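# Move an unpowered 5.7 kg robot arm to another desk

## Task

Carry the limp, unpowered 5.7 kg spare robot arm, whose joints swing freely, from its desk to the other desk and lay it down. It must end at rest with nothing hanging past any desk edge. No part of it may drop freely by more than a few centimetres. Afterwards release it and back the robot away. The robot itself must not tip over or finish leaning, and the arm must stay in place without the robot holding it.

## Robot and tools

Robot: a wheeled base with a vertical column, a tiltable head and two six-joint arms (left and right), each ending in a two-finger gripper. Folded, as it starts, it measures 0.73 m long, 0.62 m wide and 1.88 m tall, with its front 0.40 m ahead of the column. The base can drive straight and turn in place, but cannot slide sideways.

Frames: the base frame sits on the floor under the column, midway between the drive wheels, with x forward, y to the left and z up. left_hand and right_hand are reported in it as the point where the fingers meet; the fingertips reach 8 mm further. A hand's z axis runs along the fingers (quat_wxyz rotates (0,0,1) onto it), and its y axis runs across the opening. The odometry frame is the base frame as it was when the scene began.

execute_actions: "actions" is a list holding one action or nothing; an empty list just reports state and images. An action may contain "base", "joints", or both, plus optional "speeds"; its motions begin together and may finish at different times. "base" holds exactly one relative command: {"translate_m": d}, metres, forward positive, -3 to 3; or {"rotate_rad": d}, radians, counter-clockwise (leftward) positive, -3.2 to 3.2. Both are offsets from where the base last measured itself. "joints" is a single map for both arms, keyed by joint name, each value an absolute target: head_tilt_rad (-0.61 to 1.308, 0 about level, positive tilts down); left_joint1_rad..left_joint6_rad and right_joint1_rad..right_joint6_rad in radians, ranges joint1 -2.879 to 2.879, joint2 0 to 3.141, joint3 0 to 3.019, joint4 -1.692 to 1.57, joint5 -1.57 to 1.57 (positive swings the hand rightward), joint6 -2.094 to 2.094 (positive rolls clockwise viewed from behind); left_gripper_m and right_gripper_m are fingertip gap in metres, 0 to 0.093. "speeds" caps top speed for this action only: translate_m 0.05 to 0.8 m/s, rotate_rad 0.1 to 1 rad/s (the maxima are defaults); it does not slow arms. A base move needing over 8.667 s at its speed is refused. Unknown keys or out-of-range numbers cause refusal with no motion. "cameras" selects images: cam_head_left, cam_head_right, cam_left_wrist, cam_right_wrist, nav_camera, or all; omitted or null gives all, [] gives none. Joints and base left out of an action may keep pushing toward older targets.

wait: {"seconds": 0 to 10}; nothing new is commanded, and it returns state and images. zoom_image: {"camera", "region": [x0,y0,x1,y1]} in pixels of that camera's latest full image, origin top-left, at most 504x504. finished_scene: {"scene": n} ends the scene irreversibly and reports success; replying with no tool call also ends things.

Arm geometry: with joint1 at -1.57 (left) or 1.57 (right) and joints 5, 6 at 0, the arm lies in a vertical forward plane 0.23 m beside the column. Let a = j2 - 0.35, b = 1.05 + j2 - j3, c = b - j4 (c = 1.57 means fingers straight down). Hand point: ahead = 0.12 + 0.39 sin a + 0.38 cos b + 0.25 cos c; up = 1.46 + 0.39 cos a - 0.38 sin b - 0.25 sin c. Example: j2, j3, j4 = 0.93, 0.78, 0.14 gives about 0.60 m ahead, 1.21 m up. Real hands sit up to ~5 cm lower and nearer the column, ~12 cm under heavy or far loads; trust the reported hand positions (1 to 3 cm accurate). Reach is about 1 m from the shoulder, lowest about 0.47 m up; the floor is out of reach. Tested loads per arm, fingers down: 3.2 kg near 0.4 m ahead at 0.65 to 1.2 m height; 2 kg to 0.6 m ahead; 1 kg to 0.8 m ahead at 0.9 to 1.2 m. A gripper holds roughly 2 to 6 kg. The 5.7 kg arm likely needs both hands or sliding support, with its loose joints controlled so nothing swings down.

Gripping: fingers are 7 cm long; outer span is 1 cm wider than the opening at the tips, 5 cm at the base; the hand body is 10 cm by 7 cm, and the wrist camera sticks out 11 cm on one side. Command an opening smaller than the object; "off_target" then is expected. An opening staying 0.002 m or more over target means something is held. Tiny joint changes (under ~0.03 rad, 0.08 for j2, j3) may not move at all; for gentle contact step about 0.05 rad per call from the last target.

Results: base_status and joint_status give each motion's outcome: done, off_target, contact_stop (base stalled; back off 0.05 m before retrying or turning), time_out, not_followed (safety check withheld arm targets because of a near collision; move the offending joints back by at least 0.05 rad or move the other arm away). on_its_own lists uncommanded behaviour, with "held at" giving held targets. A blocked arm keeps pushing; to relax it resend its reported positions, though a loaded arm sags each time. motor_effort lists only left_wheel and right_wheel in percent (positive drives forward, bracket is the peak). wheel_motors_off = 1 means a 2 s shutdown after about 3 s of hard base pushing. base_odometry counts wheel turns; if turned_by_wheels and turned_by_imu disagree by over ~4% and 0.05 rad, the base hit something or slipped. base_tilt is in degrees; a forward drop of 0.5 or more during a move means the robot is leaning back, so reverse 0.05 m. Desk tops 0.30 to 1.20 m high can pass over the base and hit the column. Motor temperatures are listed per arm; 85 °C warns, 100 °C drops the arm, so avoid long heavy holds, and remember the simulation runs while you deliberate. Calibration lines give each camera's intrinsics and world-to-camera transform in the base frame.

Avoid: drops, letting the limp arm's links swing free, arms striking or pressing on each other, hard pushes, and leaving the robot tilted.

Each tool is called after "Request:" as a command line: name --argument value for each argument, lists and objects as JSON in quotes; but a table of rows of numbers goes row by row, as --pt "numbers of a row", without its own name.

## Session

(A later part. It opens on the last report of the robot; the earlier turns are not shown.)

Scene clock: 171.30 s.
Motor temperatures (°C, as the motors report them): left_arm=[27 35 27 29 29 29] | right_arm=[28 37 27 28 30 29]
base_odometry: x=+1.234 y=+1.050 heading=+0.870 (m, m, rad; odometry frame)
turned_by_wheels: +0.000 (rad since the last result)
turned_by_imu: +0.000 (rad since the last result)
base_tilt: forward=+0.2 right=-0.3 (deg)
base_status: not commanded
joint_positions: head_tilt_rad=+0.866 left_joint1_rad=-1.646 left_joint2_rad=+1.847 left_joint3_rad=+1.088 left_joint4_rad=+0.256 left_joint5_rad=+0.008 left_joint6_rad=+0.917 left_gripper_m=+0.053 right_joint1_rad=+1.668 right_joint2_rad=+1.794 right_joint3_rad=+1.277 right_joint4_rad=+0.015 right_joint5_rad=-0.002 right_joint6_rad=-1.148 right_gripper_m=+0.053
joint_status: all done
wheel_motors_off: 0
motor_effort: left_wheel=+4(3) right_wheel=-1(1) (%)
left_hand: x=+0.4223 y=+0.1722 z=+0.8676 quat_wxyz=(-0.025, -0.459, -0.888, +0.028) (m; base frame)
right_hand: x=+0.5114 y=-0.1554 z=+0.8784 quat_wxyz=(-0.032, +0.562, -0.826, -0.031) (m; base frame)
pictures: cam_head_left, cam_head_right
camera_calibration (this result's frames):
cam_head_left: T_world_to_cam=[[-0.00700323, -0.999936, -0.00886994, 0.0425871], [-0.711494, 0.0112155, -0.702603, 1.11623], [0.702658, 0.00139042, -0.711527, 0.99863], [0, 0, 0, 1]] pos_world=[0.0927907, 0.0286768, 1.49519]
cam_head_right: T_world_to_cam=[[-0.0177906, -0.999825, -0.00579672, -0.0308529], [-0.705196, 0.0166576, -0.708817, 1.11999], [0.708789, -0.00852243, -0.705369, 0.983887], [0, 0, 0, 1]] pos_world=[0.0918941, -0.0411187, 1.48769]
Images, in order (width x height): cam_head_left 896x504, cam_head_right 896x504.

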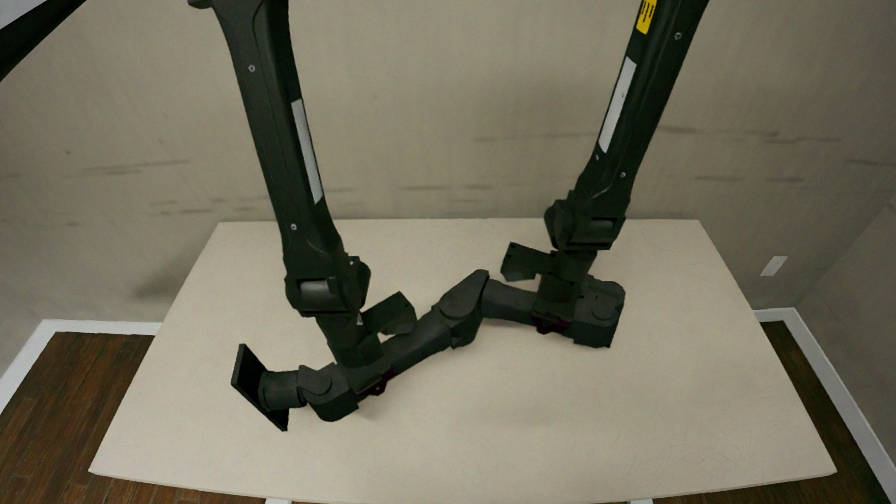

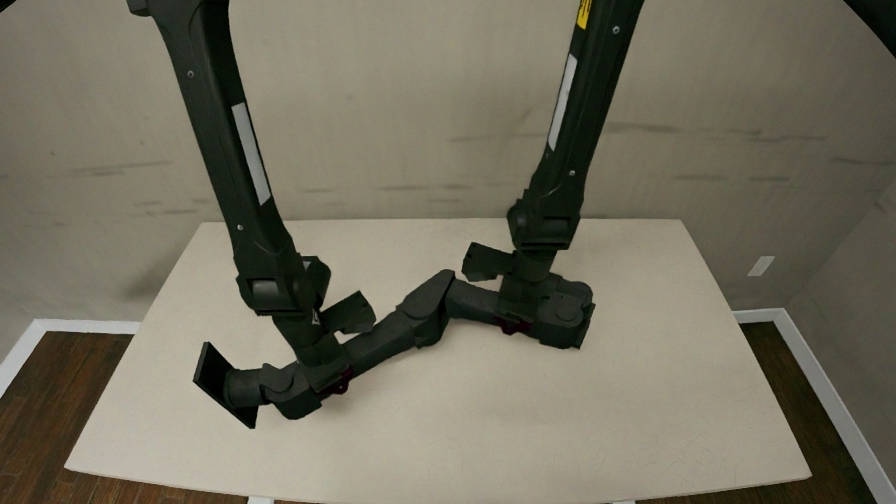

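Request:
execute_actions --actions '[{"joints":{"left_joint3_rad":0.99,"left_joint4_rad":0.33,"right_joint3_rad":1.15,"right_joint4_rad":0.15}}]' --cameras '["cam_head_left","cam_head_right","cam_right_wrist"]'

Scene clock: 178.53 s.
Motor temperatures (°C, as the motors report them): left_arm=[27 35 27 29 29 29] | right_arm=[28 37 28 28 30 29]
base_odometry: x=+1.234 y=+1.050 heading=+0.870 (m, m, rad; odometry frame)
turned_by_wheels: +0.000 (rad since the last result)
turned_by_imu: +0.000 (rad since the last result)
base_tilt: forward=+0.2 right=-0.3 (deg)
base_status: not commanded
joint_positions: head_tilt_rad=+0.865 left_joint1_rad=-1.645 left_joint2_rad=+1.871 left_joint3_rad=+1.012 left_joint4_rad=+0.321 left_joint5_rad=-0.019 left_joint6_rad=+0.980 left_gripper_m=+0.053 right_joint1_rad=+1.664 right_joint2_rad=+1.879 right_joint3_rad=+1.199 right_joint4_rad=+0.136 right_joint5_rad=-0.021 right_joint6_rad=-1.075 right_gripper_m=+0.053
joint_status: all done
wheel_motors_off: 0
motor_effort: left_wheel=+3(3) right_wheel=-2(2) (%)
left_hand: x=+0.3783 y=+0.1788 z=+0.8688 quat_wxyz=(-0.005, -0.487, -0.873, +0.023) (m; base frame)
right_hand: x=+0.4420 y=-0.1560 z=+0.8506 quat_wxyz=(-0.017, +0.531, -0.846, -0.049) (m; base frame)
pictures: cam_head_left, cam_head_right, cam_right_wrist
camera_calibration (this result's frames):
cam_head_left: T_world_to_cam=[[-0.00700231, -0.999936, -0.00887067, 0.0425882], [-0.711421, 0.0112155, -0.702677, 1.11634], [0.702732, 0.00139042, -0.711454, 0.998514], [0, 0, 0, 1]] pos_world=[0.0927954, 0.0286768, 1.4952]
cam_head_right: T_world_to_cam=[[-0.01779, -0.999825, -0.00579857, -0.0308501], [-0.705122, 0.0166576, -0.70889, 1.1201], [0.708862, -0.00852243, -0.705295, 0.98377], [0, 0, 0, 1]] pos_world=[0.0918996, -0.0411187, 1.4877]
cam_right_wrist: T_world_to_cam=[[0.9003, -0.430315, -0.0654855, -0.406926], [-0.335573, -0.782009, 0.525218, -0.419932], [-0.277219, -0.450879, -0.848444, 0.895037], [0, 0, 0, 1]] pos_world=[0.47356, -0.0999439, 0.953297]
Images, in order (width x height): cam_head_left 896x504, cam_head_right 896x504, cam_right_wrist 616x616.

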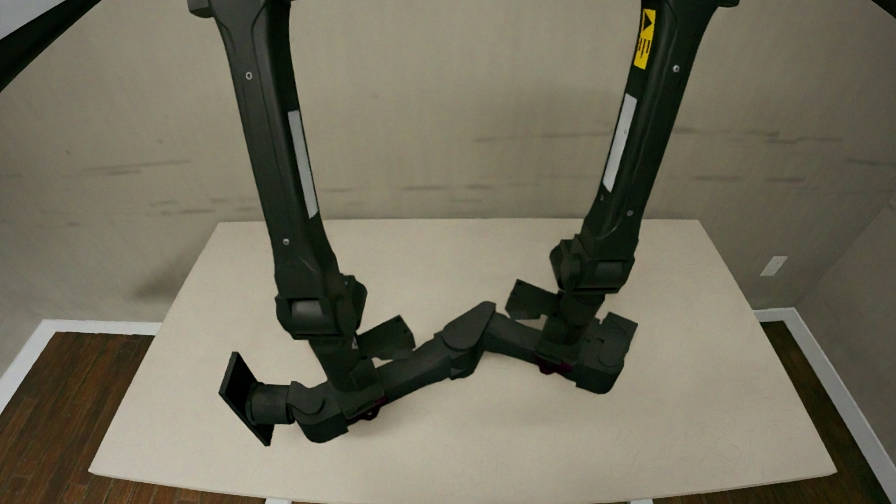

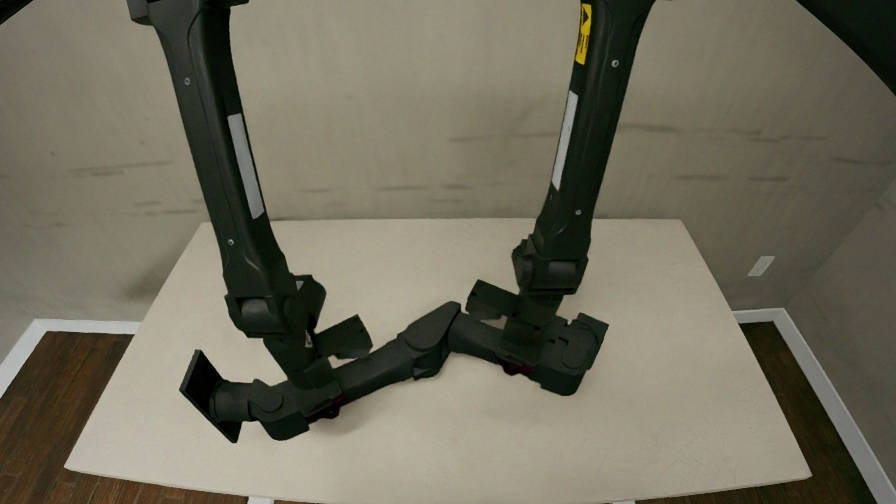

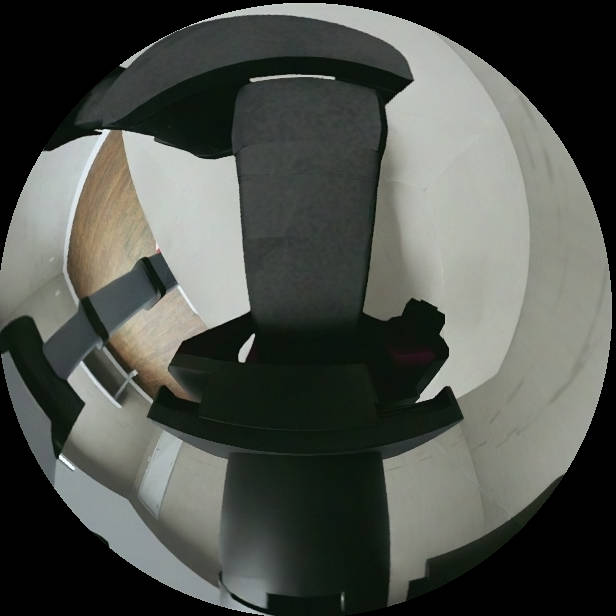

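Request:
execute_actions --actions '[{"joints":{"left_joint2_rad":1.82,"left_joint3_rad":1.08,"left_joint4_rad":0.31,"right_joint2_rad":1.86,"right_joint3_rad":1.21}}]' --cameras '["cam_head_left","cam_right_wrist"]'

Request:
execute_actions --actions '[{"joints":{"left_joint2_rad":1.89,"left_joint3_rad":1.16,"right_joint2_rad":1.93,"right_joint3_rad":1.28}}]' --cameras '["cam_head_left","cam_right_wrist"]'

Scene clock: 183.20 s.
Motor temperatures (°C, as the motors report them): left_arm=[27 35 27 29 29 30] | right_arm=[28 37 28 28 30 29]
base_odometry: x=+1.234 y=+1.050 heading=+0.870 (m, m, rad; odometry frame)
turned_by_wheels: +0.000 (rad since the last result)
turned_by_imu: +0.000 (rad since the last result)
base_tilt: forward=+0.2 right=-0.3 (deg)
base_status: not commanded
joint_positions: head_tilt_rad=+0.865 left_joint1_rad=-1.647 left_joint2_rad=+1.926 left_joint3_rad=+1.087 left_joint4_rad=+0.310 left_joint5_rad=-0.010 left_joint6_rad=+0.989 left_gripper_m=+0.053 right_joint1_rad=+1.655 right_joint2_rad=+1.921 right_joint3_rad=+1.244 right_joint4_rad=+0.144 right_joint5_rad=-0.014 right_joint6_rad=-1.071 right_gripper_m=+0.053
joint_status: all done
wheel_motors_off: 0
motor_effort: left_wheel=+2(3) right_wheel=-2(2) (%)
left_hand: x=+0.3874 y=+0.1738 z=+0.8453 quat_wxyz=(-0.011, -0.491, -0.871, +0.026) (m; base frame)
right_hand: x=+0.4471 y=-0.1622 z=+0.8338 quat_wxyz=(-0.019, +0.528, -0.848, -0.039) (m; base frame)
pictures: cam_head_left, cam_right_wrist
camera_calibration (this result's frames):
cam_head_left: T_world_to_cam=[[-0.00700175, -0.999936, -0.00887111, 0.0425888], [-0.711377, 0.0112155, -0.702722, 1.1164], [0.702776, 0.00139042, -0.71141, 0.998444], [0, 0, 0, 1]] pos_world=[0.0927982, 0.0286768, 1.4952]
cam_right_wrist: T_world_to_cam=[[0.897321, -0.438743, -0.0481657, -0.429781], [-0.348806, -0.771754, 0.531724, -0.412051], [-0.270462, -0.460326, -0.845547, 0.872412], [0, 0, 0, 1]] pos_world=[0.477881, -0.104971, 0.936063]
Images, in order (width x height): cam_head_left 896x504, cam_right_wrist 616x616.

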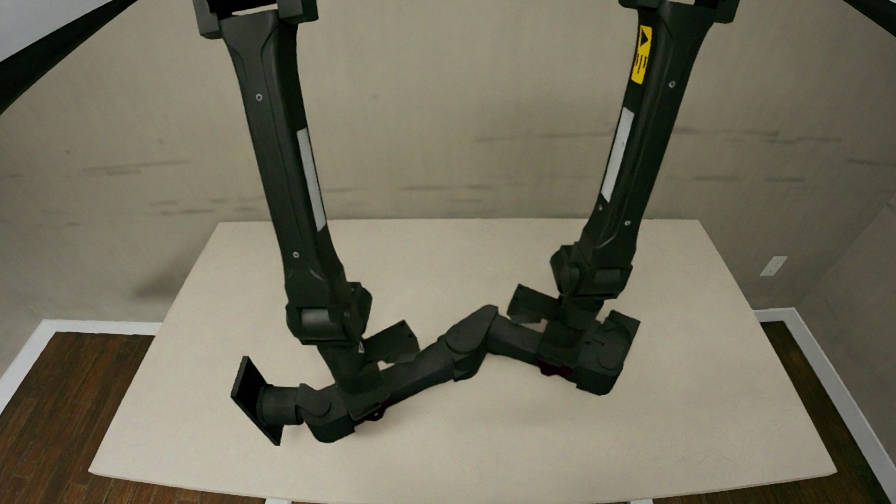

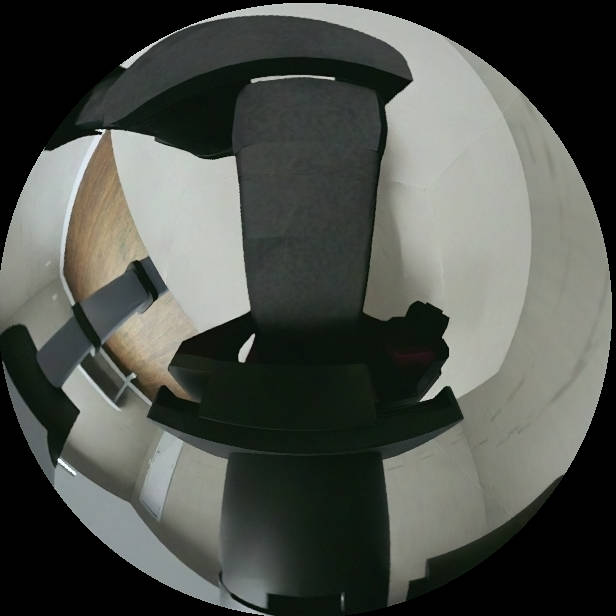

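Scene clock: 184.00 s.
Motor temperatures (°C, as the motors report them): left_arm=[27 35 27 29 29 30] | right_arm=[28 37 28 28 30 30]
base_odometry: x=+1.234 y=+1.050 heading=+0.870 (m, m, rad; odometry frame)
turned_by_wheels: +0.000 (rad since the last result)
turned_by_imu: +0.000 (rad since the last result)
base_tilt: forward=+0.1 right=-0.4 (deg)
base_status: not commanded
joint_positions: head_tilt_rad=+0.865 left_joint1_rad=-1.647 left_joint2_rad=+1.999 left_joint3_rad=+1.170 left_joint4_rad=+0.307 left_joint5_rad=-0.010 left_joint6_rad=+0.993 left_gripper_m=+0.053 right_joint1_rad=+1.649 right_joint2_rad=+1.993 right_joint3_rad=+1.320 right_joint4_rad=+0.148 right_joint5_rad=-0.016 right_joint6_rad=-1.071 right_gripper_m=+0.053
joint_status: all done
wheel_motors_off: 0
motor_effort: left_wheel=+2(3) right_wheel=-2(2) (%)
left_hand: x=+0.3916 y=+0.1721 z=+0.8163 quat_wxyz=(-0.014, -0.493, -0.870, +0.024) (m; base frame)
right_hand: x=+0.4495 y=-0.1641 z=+0.8057 quat_wxyz=(-0.021, +0.527, -0.849, -0.036) (m; base frame)
pictures: cam_head_left, cam_right_wrist
camera_calibration (this result's frames):
cam_head_left: T_world_to_cam=[[-0.00700164, -0.999936, -0.0088712, 0.042589], [-0.711368, 0.0112155, -0.70273, 1.11642], [0.702785, 0.00139042, -0.711401, 0.99843], [0, 0, 0, 1]] pos_world=[0.0927987, 0.0286768, 1.4952]
cam_right_wrist: T_world_to_cam=[[0.895986, -0.442271, -0.0400558, -0.440579], [-0.355711, -0.768761, 0.531485, -0.393943], [-0.265854, -0.461955, -0.84612, 0.84649], [0, 0, 0, 1]] pos_world=[0.479666, -0.106663, 0.907959]
Images, in order (width x height): cam_head_left 896x504, cam_right_wrist 616x616.

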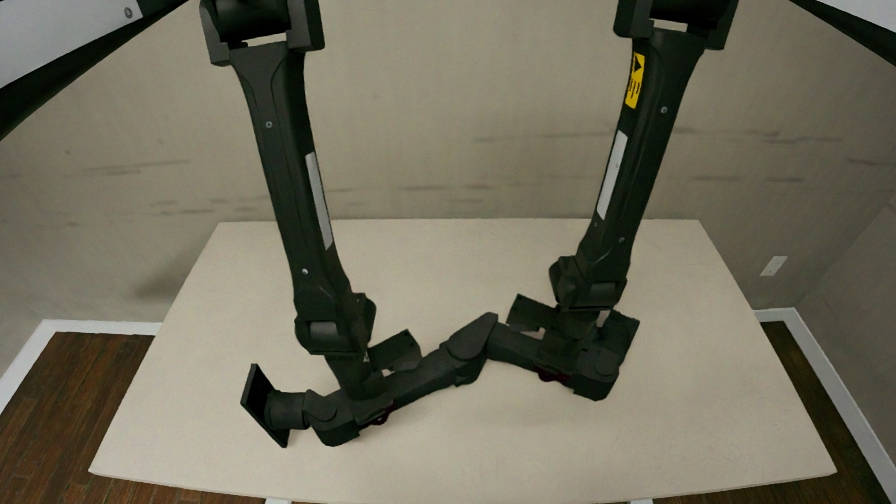

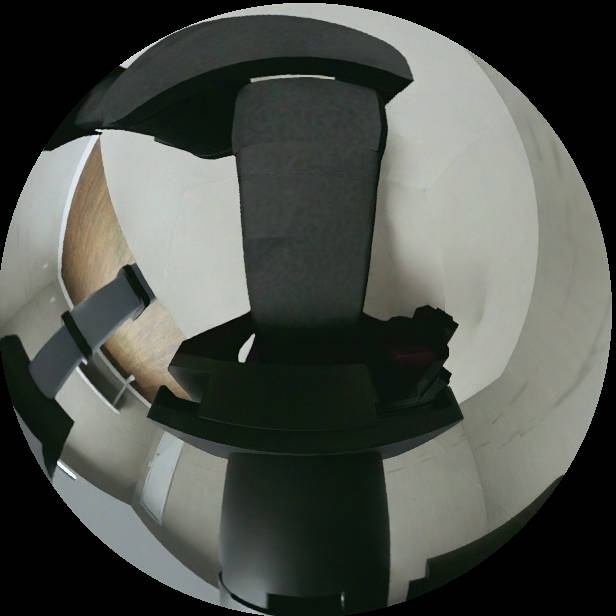

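Request:
execute_actions --actions '[{"joints":{"left_joint2_rad":1.95,"left_joint3_rad":1.23,"right_joint2_rad":2.0,"right_joint3_rad":1.35}}]' --cameras '["cam_head_left"]'

Request:
execute_actions --actions '[{"joints":{"left_joint2_rad":2.02,"left_joint3_rad":1.30,"right_joint2_rad":2.08,"right_joint3_rad":1.43}}]' --cameras '["cam_head_left","cam_head_right"]'

Scene clock: 188.43 s.
Motor temperatures (°C, as the motors report them): left_arm=[27 35 27 29 29 30] | right_arm=[28 37 28 28 30 30]
base_odometry: x=+1.234 y=+1.050 heading=+0.870 (m, m, rad; odometry frame)
turned_by_wheels: +0.000 (rad since the last result)
turned_by_imu: +0.000 (rad since the last result)
base_tilt: forward=+0.2 right=-0.3 (deg)
base_status: not commanded
joint_positions: head_tilt_rad=+0.865 left_joint1_rad=-1.645 left_joint2_rad=+2.045 left_joint3_rad=+1.223 left_joint4_rad=+0.307 left_joint5_rad=-0.012 left_joint6_rad=+0.991 left_gripper_m=+0.053 right_joint1_rad=+1.648 right_joint2_rad=+2.040 right_joint3_rad=+1.374 right_joint4_rad=+0.149 right_joint5_rad=-0.015 right_joint6_rad=-1.073 right_gripper_m=+0.053
joint_status: all done
wheel_motors_off: 0
motor_effort: left_wheel=+2(3) right_wheel=-2(2) (%)
left_hand: x=+0.3947 y=+0.1724 z=+0.7978 quat_wxyz=(-0.017, -0.492, -0.870, +0.021) (m; base frame)
right_hand: x=+0.4523 y=-0.1636 z=+0.7873 quat_wxyz=(-0.024, +0.527, -0.849, -0.034) (m; base frame)
pictures: cam_head_left
camera_calibration (this result's frames):
cam_head_left: T_world_to_cam=[[-0.00700135, -0.999936, -0.00887143, 0.0425893], [-0.711345, 0.0112155, -0.702754, 1.11645], [0.702808, 0.00139042, -0.711378, 0.998393], [0, 0, 0, 1]] pos_world=[0.0928002, 0.0286768, 1.4952]
Images, in order (width x height): cam_head_left 896x504.

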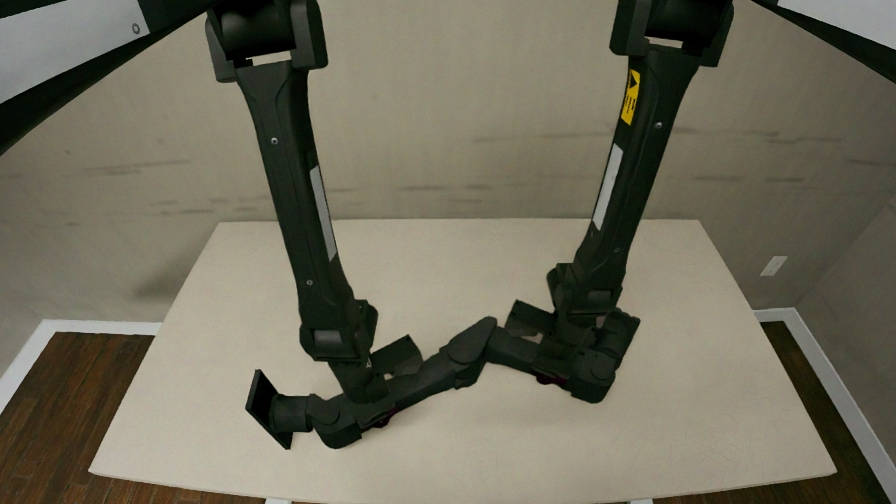

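Scene clock: 189.20 s.
Motor temperatures (°C, as the motors report them): left_arm=[27 35 27 29 29 30] | right_arm=[28 37 28 28 30 30]
base_odometry: x=+1.234 y=+1.050 heading=+0.870 (m, m, rad; odometry frame)
turned_by_wheels: +0.000 (rad since the last result)
turned_by_imu: +0.000 (rad since the last result)
base_tilt: forward=+0.1 right=-0.5 (deg)
base_status: not commanded
joint_positions: head_tilt_rad=+0.865 left_joint1_rad=-1.647 left_joint2_rad=+2.075 left_joint3_rad=+1.261 left_joint4_rad=+0.304 left_joint5_rad=-0.033 left_joint6_rad=+0.997 left_gripper_m=+0.053 right_joint1_rad=+1.645 right_joint2_rad=+2.127 right_joint3_rad=+1.467 right_joint4_rad=+0.148 right_joint5_rad=-0.023 right_joint6_rad=-1.066 right_gripper_m=+0.053
joint_status: all done
wheel_motors_off: 0
motor_effort: left_wheel=+3(3) right_wheel=-1(2) (%)
left_hand: x=+0.3965 y=+0.1734 z=+0.7854 quat_wxyz=(-0.014, -0.494, -0.869, +0.012) (m; base frame)
right_hand: x=+0.4502 y=-0.1624 z=+0.7539 quat_wxyz=(-0.027, +0.524, -0.851, -0.035) (m; base frame)
pictures: cam_head_left, cam_head_right
camera_calibration (this result's frames):
cam_head_left: T_world_to_cam=[[-0.00700127, -0.999936, -0.00887149, 0.0425894], [-0.711338, 0.0112155, -0.70276, 1.11646], [0.702815, 0.00139042, -0.711371, 0.998383], [0, 0, 0, 1]] pos_world=[0.0928006, 0.0286768, 1.4952]
cam_head_right: T_world_to_cam=[[-0.0177893, -0.999825, -0.00580065, -0.0308469], [-0.705039, 0.0166576, -0.708973, 1.12022], [0.708945, -0.00852243, -0.705212, 0.983638], [0, 0, 0, 1]] pos_world=[0.0919057, -0.0411187, 1.4877]
Images, in order (width x height): cam_head_left 896x504, cam_head_right 896x504.

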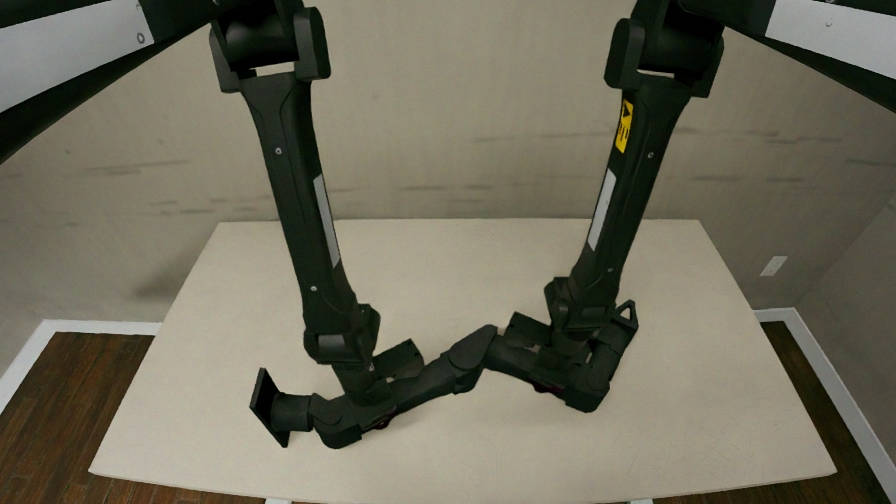

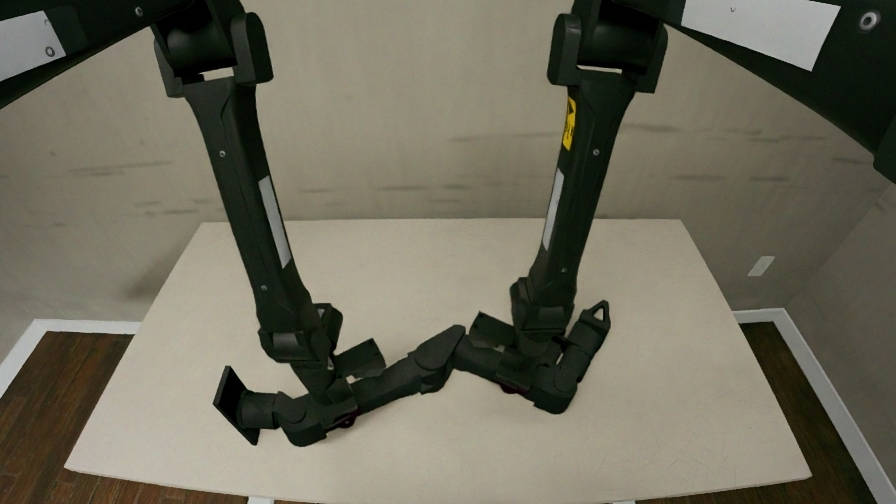

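Request:
execute_actions --actions '[{"joints":{"left_joint2_rad":2.07,"left_joint3_rad":1.27,"left_joint6_rad":1.0,"right_joint2_rad":2.12,"right_joint3_rad":1.46,"right_joint6_rad":-1.07,"left_gripper_m":0.07,"right_gripper_m":0.07}}]' --cameras '["cam_head_left"]'

Request:
execute_actions --actions '[{"joints":{"left_gripper_m":0.093,"right_gripper_m":0.093}}]' --cameras '["cam_head_left"]'

Scene clock: 197.13 s.
Motor temperatures (°C, as the motors report them): left_arm=[27 35 27 29 30 31] | right_arm=[28 37 28 28 30 30]
base_odometry: x=+1.234 y=+1.050 heading=+0.870 (m, m, rad; odometry frame)
turned_by_wheels: +0.000 (rad since the last result)
turned_by_imu: +0.000 (rad since the last result)
base_tilt: forward=+0.1 right=-0.4 (deg)
base_status: not commanded
joint_positions: head_tilt_rad=+0.865 left_joint1_rad=-1.647 left_joint2_rad=+2.077 left_joint3_rad=+1.262 left_joint4_rad=+0.304 left_joint5_rad=-0.003 left_joint6_rad=+1.008 left_gripper_m=+0.070 right_joint1_rad=+1.646 right_joint2_rad=+2.128 right_joint3_rad=+1.465 right_joint4_rad=+0.147 right_joint5_rad=-0.002 right_joint6_rad=-1.062 right_gripper_m=+0.070
joint_status: all done
wheel_motors_off: 0
motor_effort: left_wheel=+3(3) right_wheel=-1(2) (%)
left_hand: x=+0.3960 y=+0.1689 z=+0.7849 quat_wxyz=(-0.021, -0.499, -0.866, +0.024) (m; base frame)
right_hand: x=+0.4477 y=-0.1651 z=+0.7535 quat_wxyz=(-0.020, +0.522, -0.852, -0.027) (m; base frame)
pictures: cam_head_left
camera_calibration (this result's frames):
cam_head_left: T_world_to_cam=[[-0.00700123, -0.999936, -0.00887153, 0.0425895], [-0.711335, 0.0112155, -0.702764, 1.11647], [0.702818, 0.00139042, -0.711368, 0.998378], [0, 0, 0, 1]] pos_world=[0.0928008, 0.0286768, 1.4952]
Images, in order (width x height): cam_head_left 896x504.

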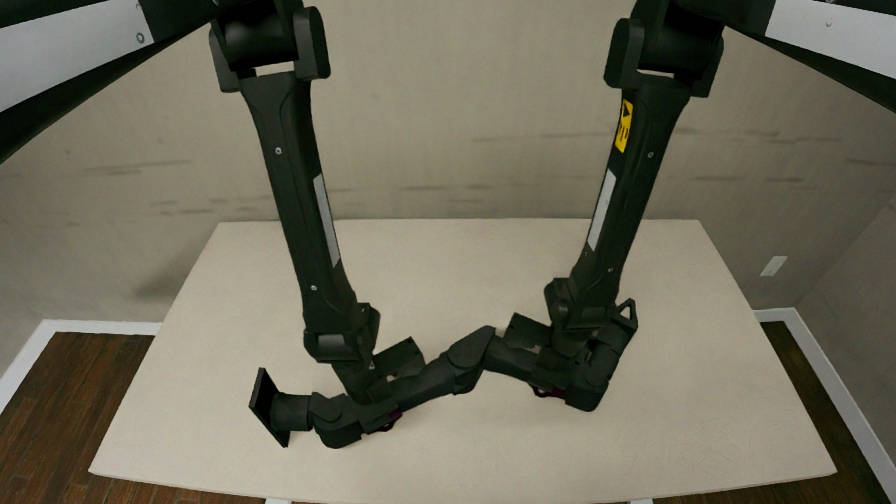

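Scene clock: 197.63 s.
Motor temperatures (°C, as the motors report them): left_arm=[27 35 27 29 30 31] | right_arm=[28 37 28 28 30 30]
base_odometry: x=+1.234 y=+1.050 heading=+0.870 (m, m, rad; odometry frame)
turned_by_wheels: +0.000 (rad since the last result)
turned_by_imu: +0.000 (rad since the last result)
base_tilt: forward=+0.2 right=-0.3 (deg)
base_status: not commanded
joint_positions: head_tilt_rad=+0.865 left_joint1_rad=-1.647 left_joint2_rad=+2.077 left_joint3_rad=+1.262 left_joint4_rad=+0.304 left_joint5_rad=-0.003 left_joint6_rad=+1.008 left_gripper_m=+0.093 right_joint1_rad=+1.653 right_joint2_rad=+2.128 right_joint3_rad=+1.451 right_joint4_rad=+0.147 right_joint5_rad=-0.004 right_joint6_rad=-1.062 right_gripper_m=+0.093
joint_status: all done
wheel_motors_off: 0
motor_effort: left_wheel=+3(3) right_wheel=-1(1) (%)
left_hand: x=+0.3960 y=+0.1689 z=+0.7849 quat_wxyz=(-0.021, -0.499, -0.866, +0.024) (m; base frame)
right_hand: x=+0.4387 y=-0.1600 z=+0.7545 quat_wxyz=(-0.016, +0.524, -0.851, -0.034) (m; base frame)
pictures: cam_head_left
camera_calibration (this result's frames):
cam_head_left: T_world_to_cam=[[-0.00700121, -0.999936, -0.00887154, 0.0425895], [-0.711334, 0.0112155, -0.702765, 1.11647], [0.702819, 0.00139042, -0.711367, 0.998376], [0, 0, 0, 1]] pos_world=[0.0928009, 0.0286768, 1.4952]
Images, in order (width x height): cam_head_left 896x504.

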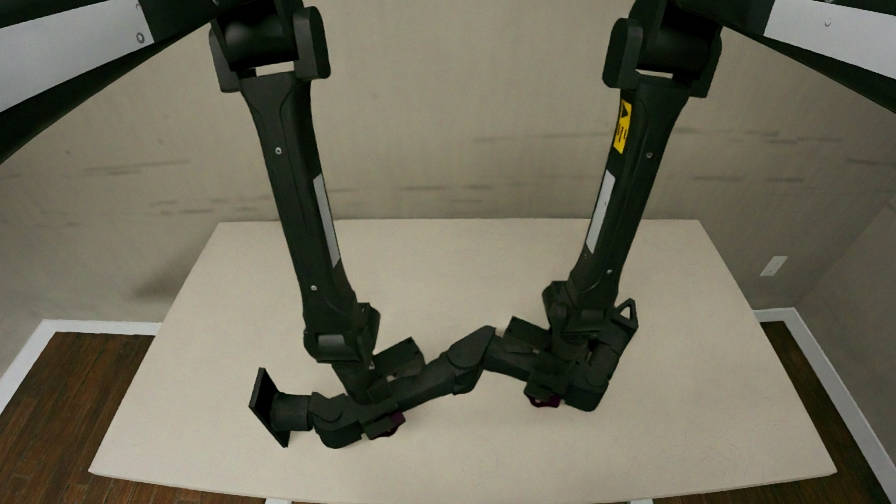

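Request:
execute_actions --actions '[{"joints":{"left_joint2_rad":1.86,"left_joint3_rad":1.05,"right_joint2_rad":1.91,"right_joint3_rad":1.24}}]' --cameras '["cam_head_left"]'

Scene clock: 200.50 s.
Motor temperatures (°C, as the motors report them): left_arm=[27 34 27 29 30 30] | right_arm=[28 37 28 28 30 30]
base_odometry: x=+1.234 y=+1.050 heading=+0.870 (m, m, rad; odometry frame)
turned_by_wheels: +0.000 (rad since the last result)
turned_by_imu: +0.000 (rad since the last result)
base_tilt: forward=+0.1 right=-0.2 (deg)
base_status: not commanded
joint_positions: head_tilt_rad=+0.865 left_joint1_rad=-1.647 left_joint2_rad=+1.846 left_joint3_rad=+1.064 left_joint4_rad=+0.304 left_joint5_rad=-0.003 left_joint6_rad=+1.007 left_gripper_m=+0.093 right_joint1_rad=+1.652 right_joint2_rad=+1.900 right_joint3_rad=+1.247 right_joint4_rad=+0.147 right_joint5_rad=-0.002 right_joint6_rad=-1.062 right_gripper_m=+0.093
joint_status: all done
wheel_motors_off: 0
motor_effort: left_wheel=+2(3) right_wheel=-2(3) (%)
left_hand: x=+0.4200 y=+0.1736 z=+0.8702 quat_wxyz=(-0.035, -0.498, -0.866, +0.017) (m; base frame)
right_hand: x=+0.4626 y=-0.1661 z=+0.8402 quat_wxyz=(-0.026, +0.523, -0.851, -0.027) (m; base frame)
pictures: cam_head_left
camera_calibration (this result's frames):
cam_head_left: T_world_to_cam=[[-0.00700106, -0.999936, -0.00887166, 0.0425897], [-0.711321, 0.0112155, -0.702777, 1.11649], [0.702832, 0.00139042, -0.711354, 0.998356], [0, 0, 0, 1]] pos_world=[0.0928017, 0.0286768, 1.4952]
Images, in order (width x height): cam_head_left 896x504.

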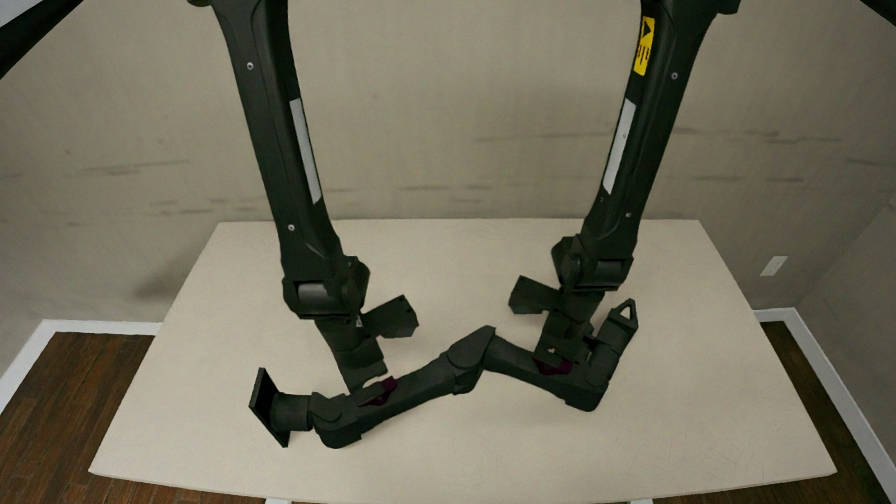

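Request:
execute_actions --actions '[{"joints":{"left_joint2_rad":1.6,"left_joint3_rad":0.8,"right_joint2_rad":1.65,"right_joint3_rad":0.99}}]' --cameras '[]'

Request:
execute_actions --actions '[{"base":{"translate_m":-0.6}}]' --cameras '["cam_head_left"]'

Scene clock: 203.63 s.
Motor temperatures (°C, as the motors report them): left_arm=[27 34 27 29 30 30] | right_arm=[28 37 28 28 30 30]
base_odometry: x=+1.234 y=+1.050 heading=+0.870 (m, m, rad; odometry frame)
turned_by_wheels: +0.000 (rad since the last result)
turned_by_imu: +0.000 (rad since the last result)
base_tilt: forward=+0.2 right=-0.4 (deg)
base_status: not commanded
joint_positions: head_tilt_rad=+0.865 left_joint1_rad=-1.647 left_joint2_rad=+1.590 left_joint3_rad=+0.808 left_joint4_rad=+0.304 left_joint5_rad=-0.003 left_joint6_rad=+1.007 left_gripper_m=+0.093 right_joint1_rad=+1.652 right_joint2_rad=+1.639 right_joint3_rad=+0.994 right_joint4_rad=+0.147 right_joint5_rad=-0.002 right_joint6_rad=-1.063 right_gripper_m=+0.093
joint_status: all done
wheel_motors_off: 0
motor_effort: left_wheel=+2(2) right_wheel=-2(3) (%)
left_hand: x=+0.4011 y=+0.1806 z=+0.9664 quat_wxyz=(-0.035, -0.498, -0.866, +0.017) (m; base frame)
right_hand: x=+0.4527 y=-0.1735 z=+0.9388 quat_wxyz=(-0.029, +0.523, -0.851, -0.025) (m; base frame)
pictures: none
No camera images: the call's "cameras" was empty. Leave "cameras" out to get every camera's image.

Scene clock: 206.33 s.
Motor temperatures (°C, as the motors report them): left_arm=[27 34 27 29 29 30] | right_arm=[28 36 28 28 30 30]
base_odometry: x=+0.847 y=+0.591 heading=+0.871 (m, m, rad; odometry frame)
turned_by_wheels: +0.001 (rad since the last result)
turned_by_imu: +0.003 (rad since the last result)
base_tilt: forward=+0.0 right=-0.4 (deg)
base_status: done
joint_positions: head_tilt_rad=+0.865 left_joint1_rad=-1.647 left_joint2_rad=+1.593 left_joint3_rad=+0.801 left_joint4_rad=+0.304 left_joint5_rad=-0.003 left_joint6_rad=+1.007 left_gripper_m=+0.093 right_joint1_rad=+1.650 right_joint2_rad=+1.645 right_joint3_rad=+0.988 right_joint4_rad=+0.147 right_joint5_rad=-0.002 right_joint6_rad=-1.063 right_gripper_m=+0.093
joint_status: not commanded
wheel_motors_off: 0
motor_effort: left_wheel=+1(51) right_wheel=-1(35) (%)
left_hand: x=+0.3955 y=+0.1807 z=+0.9661 quat_wxyz=(-0.031, -0.498, -0.866, +0.019) (m; base frame)
right_hand: x=+0.4460 y=-0.1748 z=+0.9369 quat_wxyz=(-0.024, +0.523, -0.851, -0.027) (m; base frame)
pictures: cam_head_left
camera_calibration (this result's frames):
cam_head_left: T_world_to_cam=[[-0.00699414, -0.999936, -0.00887711, 0.0425977], [-0.710774, 0.0112155, -0.703331, 1.11731], [0.703386, 0.00139042, -0.710807, 0.997485], [0, 0, 0, 1]] pos_world=[0.0928366, 0.0286768, 1.49524]
Images, in order (width x height): cam_head_left 896x504.

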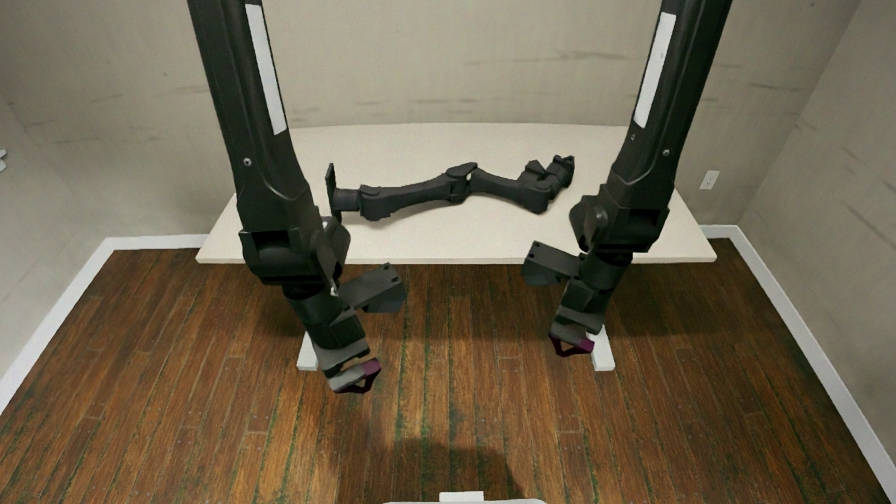

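Request:
finished_scene --scene 2

The scene is finished: the task was done.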